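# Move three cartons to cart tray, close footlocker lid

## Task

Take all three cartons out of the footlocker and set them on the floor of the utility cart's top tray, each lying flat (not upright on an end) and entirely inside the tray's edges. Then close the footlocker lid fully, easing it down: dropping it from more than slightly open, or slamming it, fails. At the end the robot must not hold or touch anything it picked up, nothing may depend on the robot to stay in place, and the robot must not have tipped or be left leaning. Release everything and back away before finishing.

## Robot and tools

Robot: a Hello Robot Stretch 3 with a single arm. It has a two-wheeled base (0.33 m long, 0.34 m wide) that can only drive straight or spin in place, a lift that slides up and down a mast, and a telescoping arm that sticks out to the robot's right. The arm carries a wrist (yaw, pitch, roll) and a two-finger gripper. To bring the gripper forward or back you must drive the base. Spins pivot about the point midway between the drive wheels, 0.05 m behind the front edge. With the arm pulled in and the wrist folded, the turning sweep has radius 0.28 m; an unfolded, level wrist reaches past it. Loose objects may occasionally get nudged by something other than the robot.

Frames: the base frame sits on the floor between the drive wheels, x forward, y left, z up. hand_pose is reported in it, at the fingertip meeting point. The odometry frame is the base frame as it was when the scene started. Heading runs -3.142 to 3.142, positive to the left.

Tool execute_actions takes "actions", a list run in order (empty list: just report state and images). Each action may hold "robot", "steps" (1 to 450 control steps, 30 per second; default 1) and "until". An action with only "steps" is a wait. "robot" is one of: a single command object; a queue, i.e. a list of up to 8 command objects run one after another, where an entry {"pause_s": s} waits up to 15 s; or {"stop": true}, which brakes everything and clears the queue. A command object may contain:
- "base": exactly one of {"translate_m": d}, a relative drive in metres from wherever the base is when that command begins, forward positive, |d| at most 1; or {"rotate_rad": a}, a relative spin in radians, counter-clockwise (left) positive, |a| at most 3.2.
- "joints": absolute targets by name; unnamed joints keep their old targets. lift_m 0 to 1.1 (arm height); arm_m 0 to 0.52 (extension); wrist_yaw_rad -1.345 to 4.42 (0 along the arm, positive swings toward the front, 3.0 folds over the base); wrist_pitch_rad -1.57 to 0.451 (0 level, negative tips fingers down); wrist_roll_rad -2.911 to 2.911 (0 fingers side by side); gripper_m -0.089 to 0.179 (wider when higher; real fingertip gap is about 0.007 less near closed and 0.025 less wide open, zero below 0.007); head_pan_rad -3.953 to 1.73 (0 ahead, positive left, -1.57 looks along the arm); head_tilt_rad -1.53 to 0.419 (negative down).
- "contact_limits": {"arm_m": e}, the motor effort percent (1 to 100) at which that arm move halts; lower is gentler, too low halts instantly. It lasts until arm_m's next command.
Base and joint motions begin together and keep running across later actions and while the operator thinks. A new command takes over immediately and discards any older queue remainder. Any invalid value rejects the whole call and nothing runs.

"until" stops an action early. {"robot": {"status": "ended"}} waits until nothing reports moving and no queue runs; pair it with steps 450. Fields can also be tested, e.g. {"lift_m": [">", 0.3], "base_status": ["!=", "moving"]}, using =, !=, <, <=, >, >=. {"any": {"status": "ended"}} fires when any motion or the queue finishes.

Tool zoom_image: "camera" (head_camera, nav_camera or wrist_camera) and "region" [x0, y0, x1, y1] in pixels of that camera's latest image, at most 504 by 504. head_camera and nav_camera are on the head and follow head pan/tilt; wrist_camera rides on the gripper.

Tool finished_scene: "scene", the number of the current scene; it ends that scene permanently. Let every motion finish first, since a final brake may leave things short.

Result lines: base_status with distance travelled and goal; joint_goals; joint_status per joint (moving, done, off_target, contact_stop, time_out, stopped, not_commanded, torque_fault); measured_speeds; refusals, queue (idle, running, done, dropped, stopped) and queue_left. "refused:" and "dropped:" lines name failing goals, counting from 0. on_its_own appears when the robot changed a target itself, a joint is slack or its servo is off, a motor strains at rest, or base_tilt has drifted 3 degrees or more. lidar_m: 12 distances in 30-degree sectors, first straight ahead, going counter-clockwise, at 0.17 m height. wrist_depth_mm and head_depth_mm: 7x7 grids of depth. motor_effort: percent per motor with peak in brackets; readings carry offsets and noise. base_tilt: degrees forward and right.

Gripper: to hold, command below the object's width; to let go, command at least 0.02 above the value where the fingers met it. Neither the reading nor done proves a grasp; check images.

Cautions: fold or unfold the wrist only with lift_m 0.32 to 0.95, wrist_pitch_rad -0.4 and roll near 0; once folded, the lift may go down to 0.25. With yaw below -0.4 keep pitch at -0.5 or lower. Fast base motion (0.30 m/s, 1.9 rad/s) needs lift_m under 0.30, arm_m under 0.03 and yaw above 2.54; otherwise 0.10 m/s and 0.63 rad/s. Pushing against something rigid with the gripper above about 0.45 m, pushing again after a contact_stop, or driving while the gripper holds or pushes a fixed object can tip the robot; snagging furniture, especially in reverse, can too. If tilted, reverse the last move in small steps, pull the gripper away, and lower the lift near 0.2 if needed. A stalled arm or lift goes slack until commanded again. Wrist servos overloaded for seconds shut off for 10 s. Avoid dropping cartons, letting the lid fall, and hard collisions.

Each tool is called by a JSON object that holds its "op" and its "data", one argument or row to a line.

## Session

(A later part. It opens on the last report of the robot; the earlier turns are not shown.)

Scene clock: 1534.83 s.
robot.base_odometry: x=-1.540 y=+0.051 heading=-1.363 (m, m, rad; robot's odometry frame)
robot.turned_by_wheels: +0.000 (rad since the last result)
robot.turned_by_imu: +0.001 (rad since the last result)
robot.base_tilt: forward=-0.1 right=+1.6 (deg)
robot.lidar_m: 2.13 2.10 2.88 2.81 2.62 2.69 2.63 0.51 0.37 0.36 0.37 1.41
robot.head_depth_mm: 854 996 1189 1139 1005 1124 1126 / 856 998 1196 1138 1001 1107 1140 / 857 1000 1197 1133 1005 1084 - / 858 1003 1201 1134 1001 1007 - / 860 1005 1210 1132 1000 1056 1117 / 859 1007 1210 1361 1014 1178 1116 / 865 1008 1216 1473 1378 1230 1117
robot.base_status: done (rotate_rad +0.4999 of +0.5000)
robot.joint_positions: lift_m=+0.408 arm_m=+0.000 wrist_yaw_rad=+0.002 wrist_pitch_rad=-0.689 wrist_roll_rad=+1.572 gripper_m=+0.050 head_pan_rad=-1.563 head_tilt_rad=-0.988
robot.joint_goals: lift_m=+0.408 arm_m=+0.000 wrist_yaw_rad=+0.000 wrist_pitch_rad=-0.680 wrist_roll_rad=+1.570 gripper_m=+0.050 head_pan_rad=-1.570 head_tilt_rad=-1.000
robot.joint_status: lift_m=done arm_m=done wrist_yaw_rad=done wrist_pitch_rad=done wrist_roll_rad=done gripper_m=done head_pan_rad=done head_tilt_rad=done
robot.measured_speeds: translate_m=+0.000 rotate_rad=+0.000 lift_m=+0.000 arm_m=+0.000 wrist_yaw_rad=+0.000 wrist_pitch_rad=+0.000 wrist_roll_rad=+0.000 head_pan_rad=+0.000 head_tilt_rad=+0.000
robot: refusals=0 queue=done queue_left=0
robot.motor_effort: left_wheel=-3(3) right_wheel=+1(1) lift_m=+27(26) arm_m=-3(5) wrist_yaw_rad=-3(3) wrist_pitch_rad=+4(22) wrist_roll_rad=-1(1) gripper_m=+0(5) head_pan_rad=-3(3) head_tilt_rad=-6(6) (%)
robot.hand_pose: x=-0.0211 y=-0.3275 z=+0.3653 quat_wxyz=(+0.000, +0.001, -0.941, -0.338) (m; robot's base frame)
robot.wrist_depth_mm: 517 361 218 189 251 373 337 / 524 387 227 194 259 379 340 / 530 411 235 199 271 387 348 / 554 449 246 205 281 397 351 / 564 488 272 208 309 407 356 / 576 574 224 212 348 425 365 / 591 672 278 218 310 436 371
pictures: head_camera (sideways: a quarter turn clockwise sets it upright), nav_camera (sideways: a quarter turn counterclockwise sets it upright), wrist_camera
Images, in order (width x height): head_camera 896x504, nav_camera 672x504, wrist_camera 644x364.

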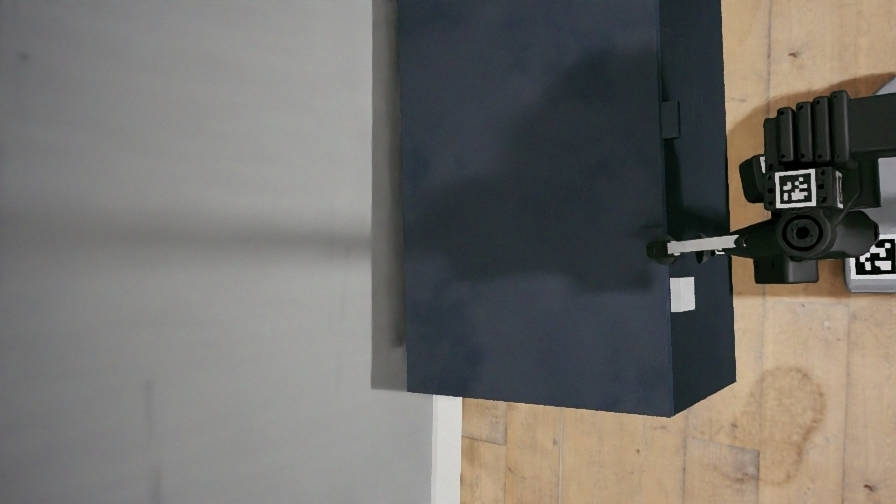

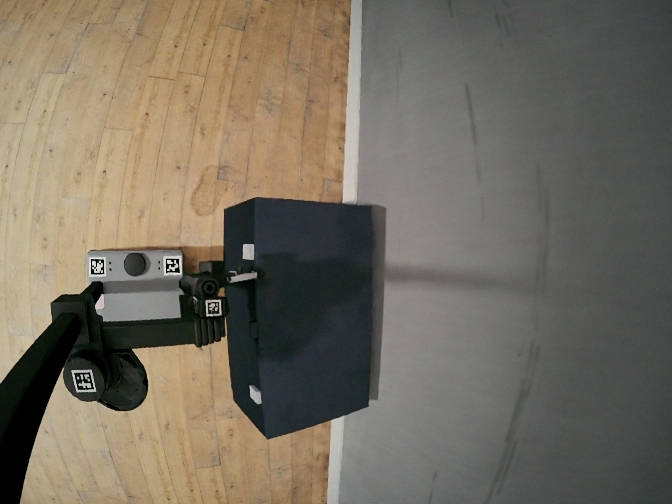

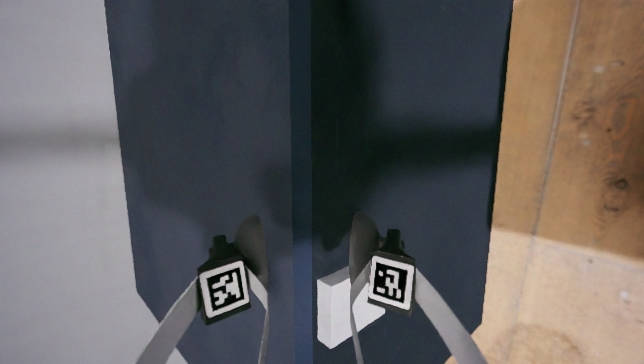

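{"op": "execute_actions", "data": {
  "actions": [
    {"robot":{"joints":{"lift_m":0.55}},"steps":90,"until":{"robot":{"status":"ended"}}}
  ]
}}

{"op": "finished_scene", "data": {
  "scene": 2
}}

Scene clock: 1541.60 s.
robot.base_odometry: x=-1.540 y=+0.051 heading=-1.363 (m, m, rad; robot's odometry frame)
robot.turned_by_wheels: +0.000 (rad since the last result)
robot.turned_by_imu: +0.001 (rad since the last result)
robot.base_tilt: forward=+0.0 right=+1.6 (deg)
robot.lidar_m: 2.13 2.11 2.88 2.82 2.61 2.70 2.64 0.51 0.37 0.36 0.37 1.41
robot.head_depth_mm: 855 995 1192 1134 1003 1118 1123 / 856 996 1195 1137 1003 1022 - / 858 998 1199 1135 1001 957 - / 860 1004 1199 1133 1002 939 - / 861 1004 1206 1136 1002 1057 1118 / 864 1010 1212 1362 1015 1181 1120 / 865 1008 1214 1476 1375 1231 1118
robot.base_status: done (rotate_rad +0.4999 of +0.5000)
robot.joint_positions: lift_m=+0.549 arm_m=+0.000 wrist_yaw_rad=+0.002 wrist_pitch_rad=-0.690 wrist_roll_rad=+1.572 gripper_m=+0.050 head_pan_rad=-1.563 head_tilt_rad=-0.988
robot.joint_goals: lift_m=+0.550 arm_m=+0.000 wrist_yaw_rad=+0.000 wrist_pitch_rad=-0.680 wrist_roll_rad=+1.570 gripper_m=+0.050 head_pan_rad=-1.570 head_tilt_rad=-1.000
robot.joint_status: lift_m=done arm_m=done wrist_yaw_rad=done wrist_pitch_rad=done wrist_roll_rad=done gripper_m=done head_pan_rad=done head_tilt_rad=done
robot.measured_speeds: translate_m=+0.000 rotate_rad=+0.000 lift_m=+0.000 arm_m=+0.000 wrist_yaw_rad=+0.000 wrist_pitch_rad=+0.000 wrist_roll_rad=+0.000 head_pan_rad=+0.000 head_tilt_rad=+0.000
robot: refusals=0 queue=done queue_left=0
robot.motor_effort: left_wheel=-3(3) right_wheel=+2(1) lift_m=+56(58) arm_m=-3(3) wrist_yaw_rad=-2(3) wrist_pitch_rad=+4(4) wrist_roll_rad=-1(1) gripper_m=+0(0) head_pan_rad=-3(3) head_tilt_rad=-5(6) (%)
robot.hand_pose: x=-0.0211 y=-0.3274 z=+0.5063 quat_wxyz=(+0.000, +0.001, -0.941, -0.339) (m; robot's base frame)
robot.wrist_depth_mm: 509 588 479 343 278 380 436 / 525 607 496 355 290 400 443 / 541 629 521 365 300 423 448 / 547 634 543 375 308 452 457 / 568 655 597 397 308 484 464 / 574 676 500 402 337 519 472 / 596 681 891 428 334 557 482
pictures: head_camera (sideways: a quarter turn clockwise sets it upright), nav_camera (sideways: a quarter turn counterclockwise sets it upright), wrist_camera
Images, in order (width x height): head_camera 896x504, nav_camera 672x504, wrist_camera 644x364.

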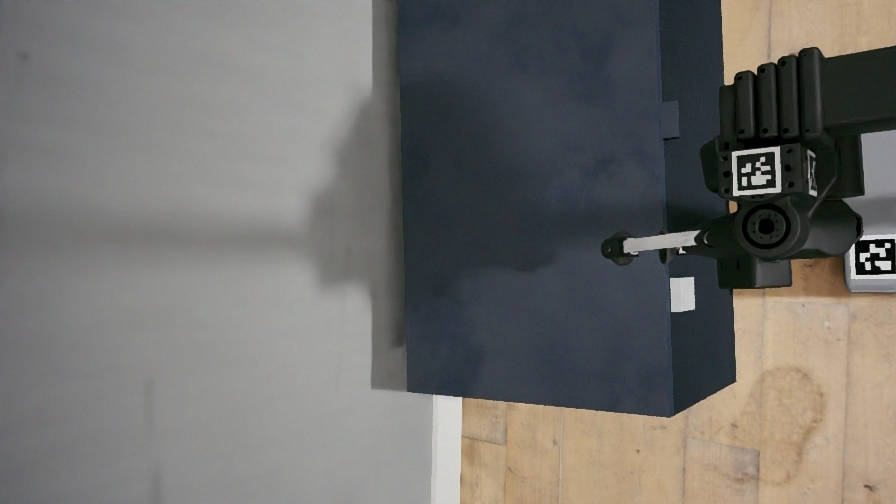

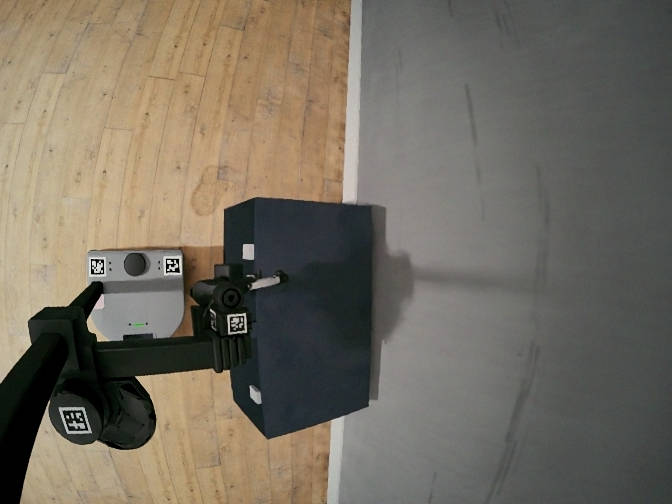

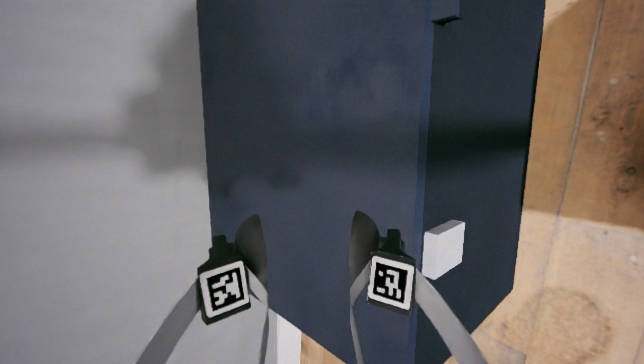

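The scene is finished: the task was done.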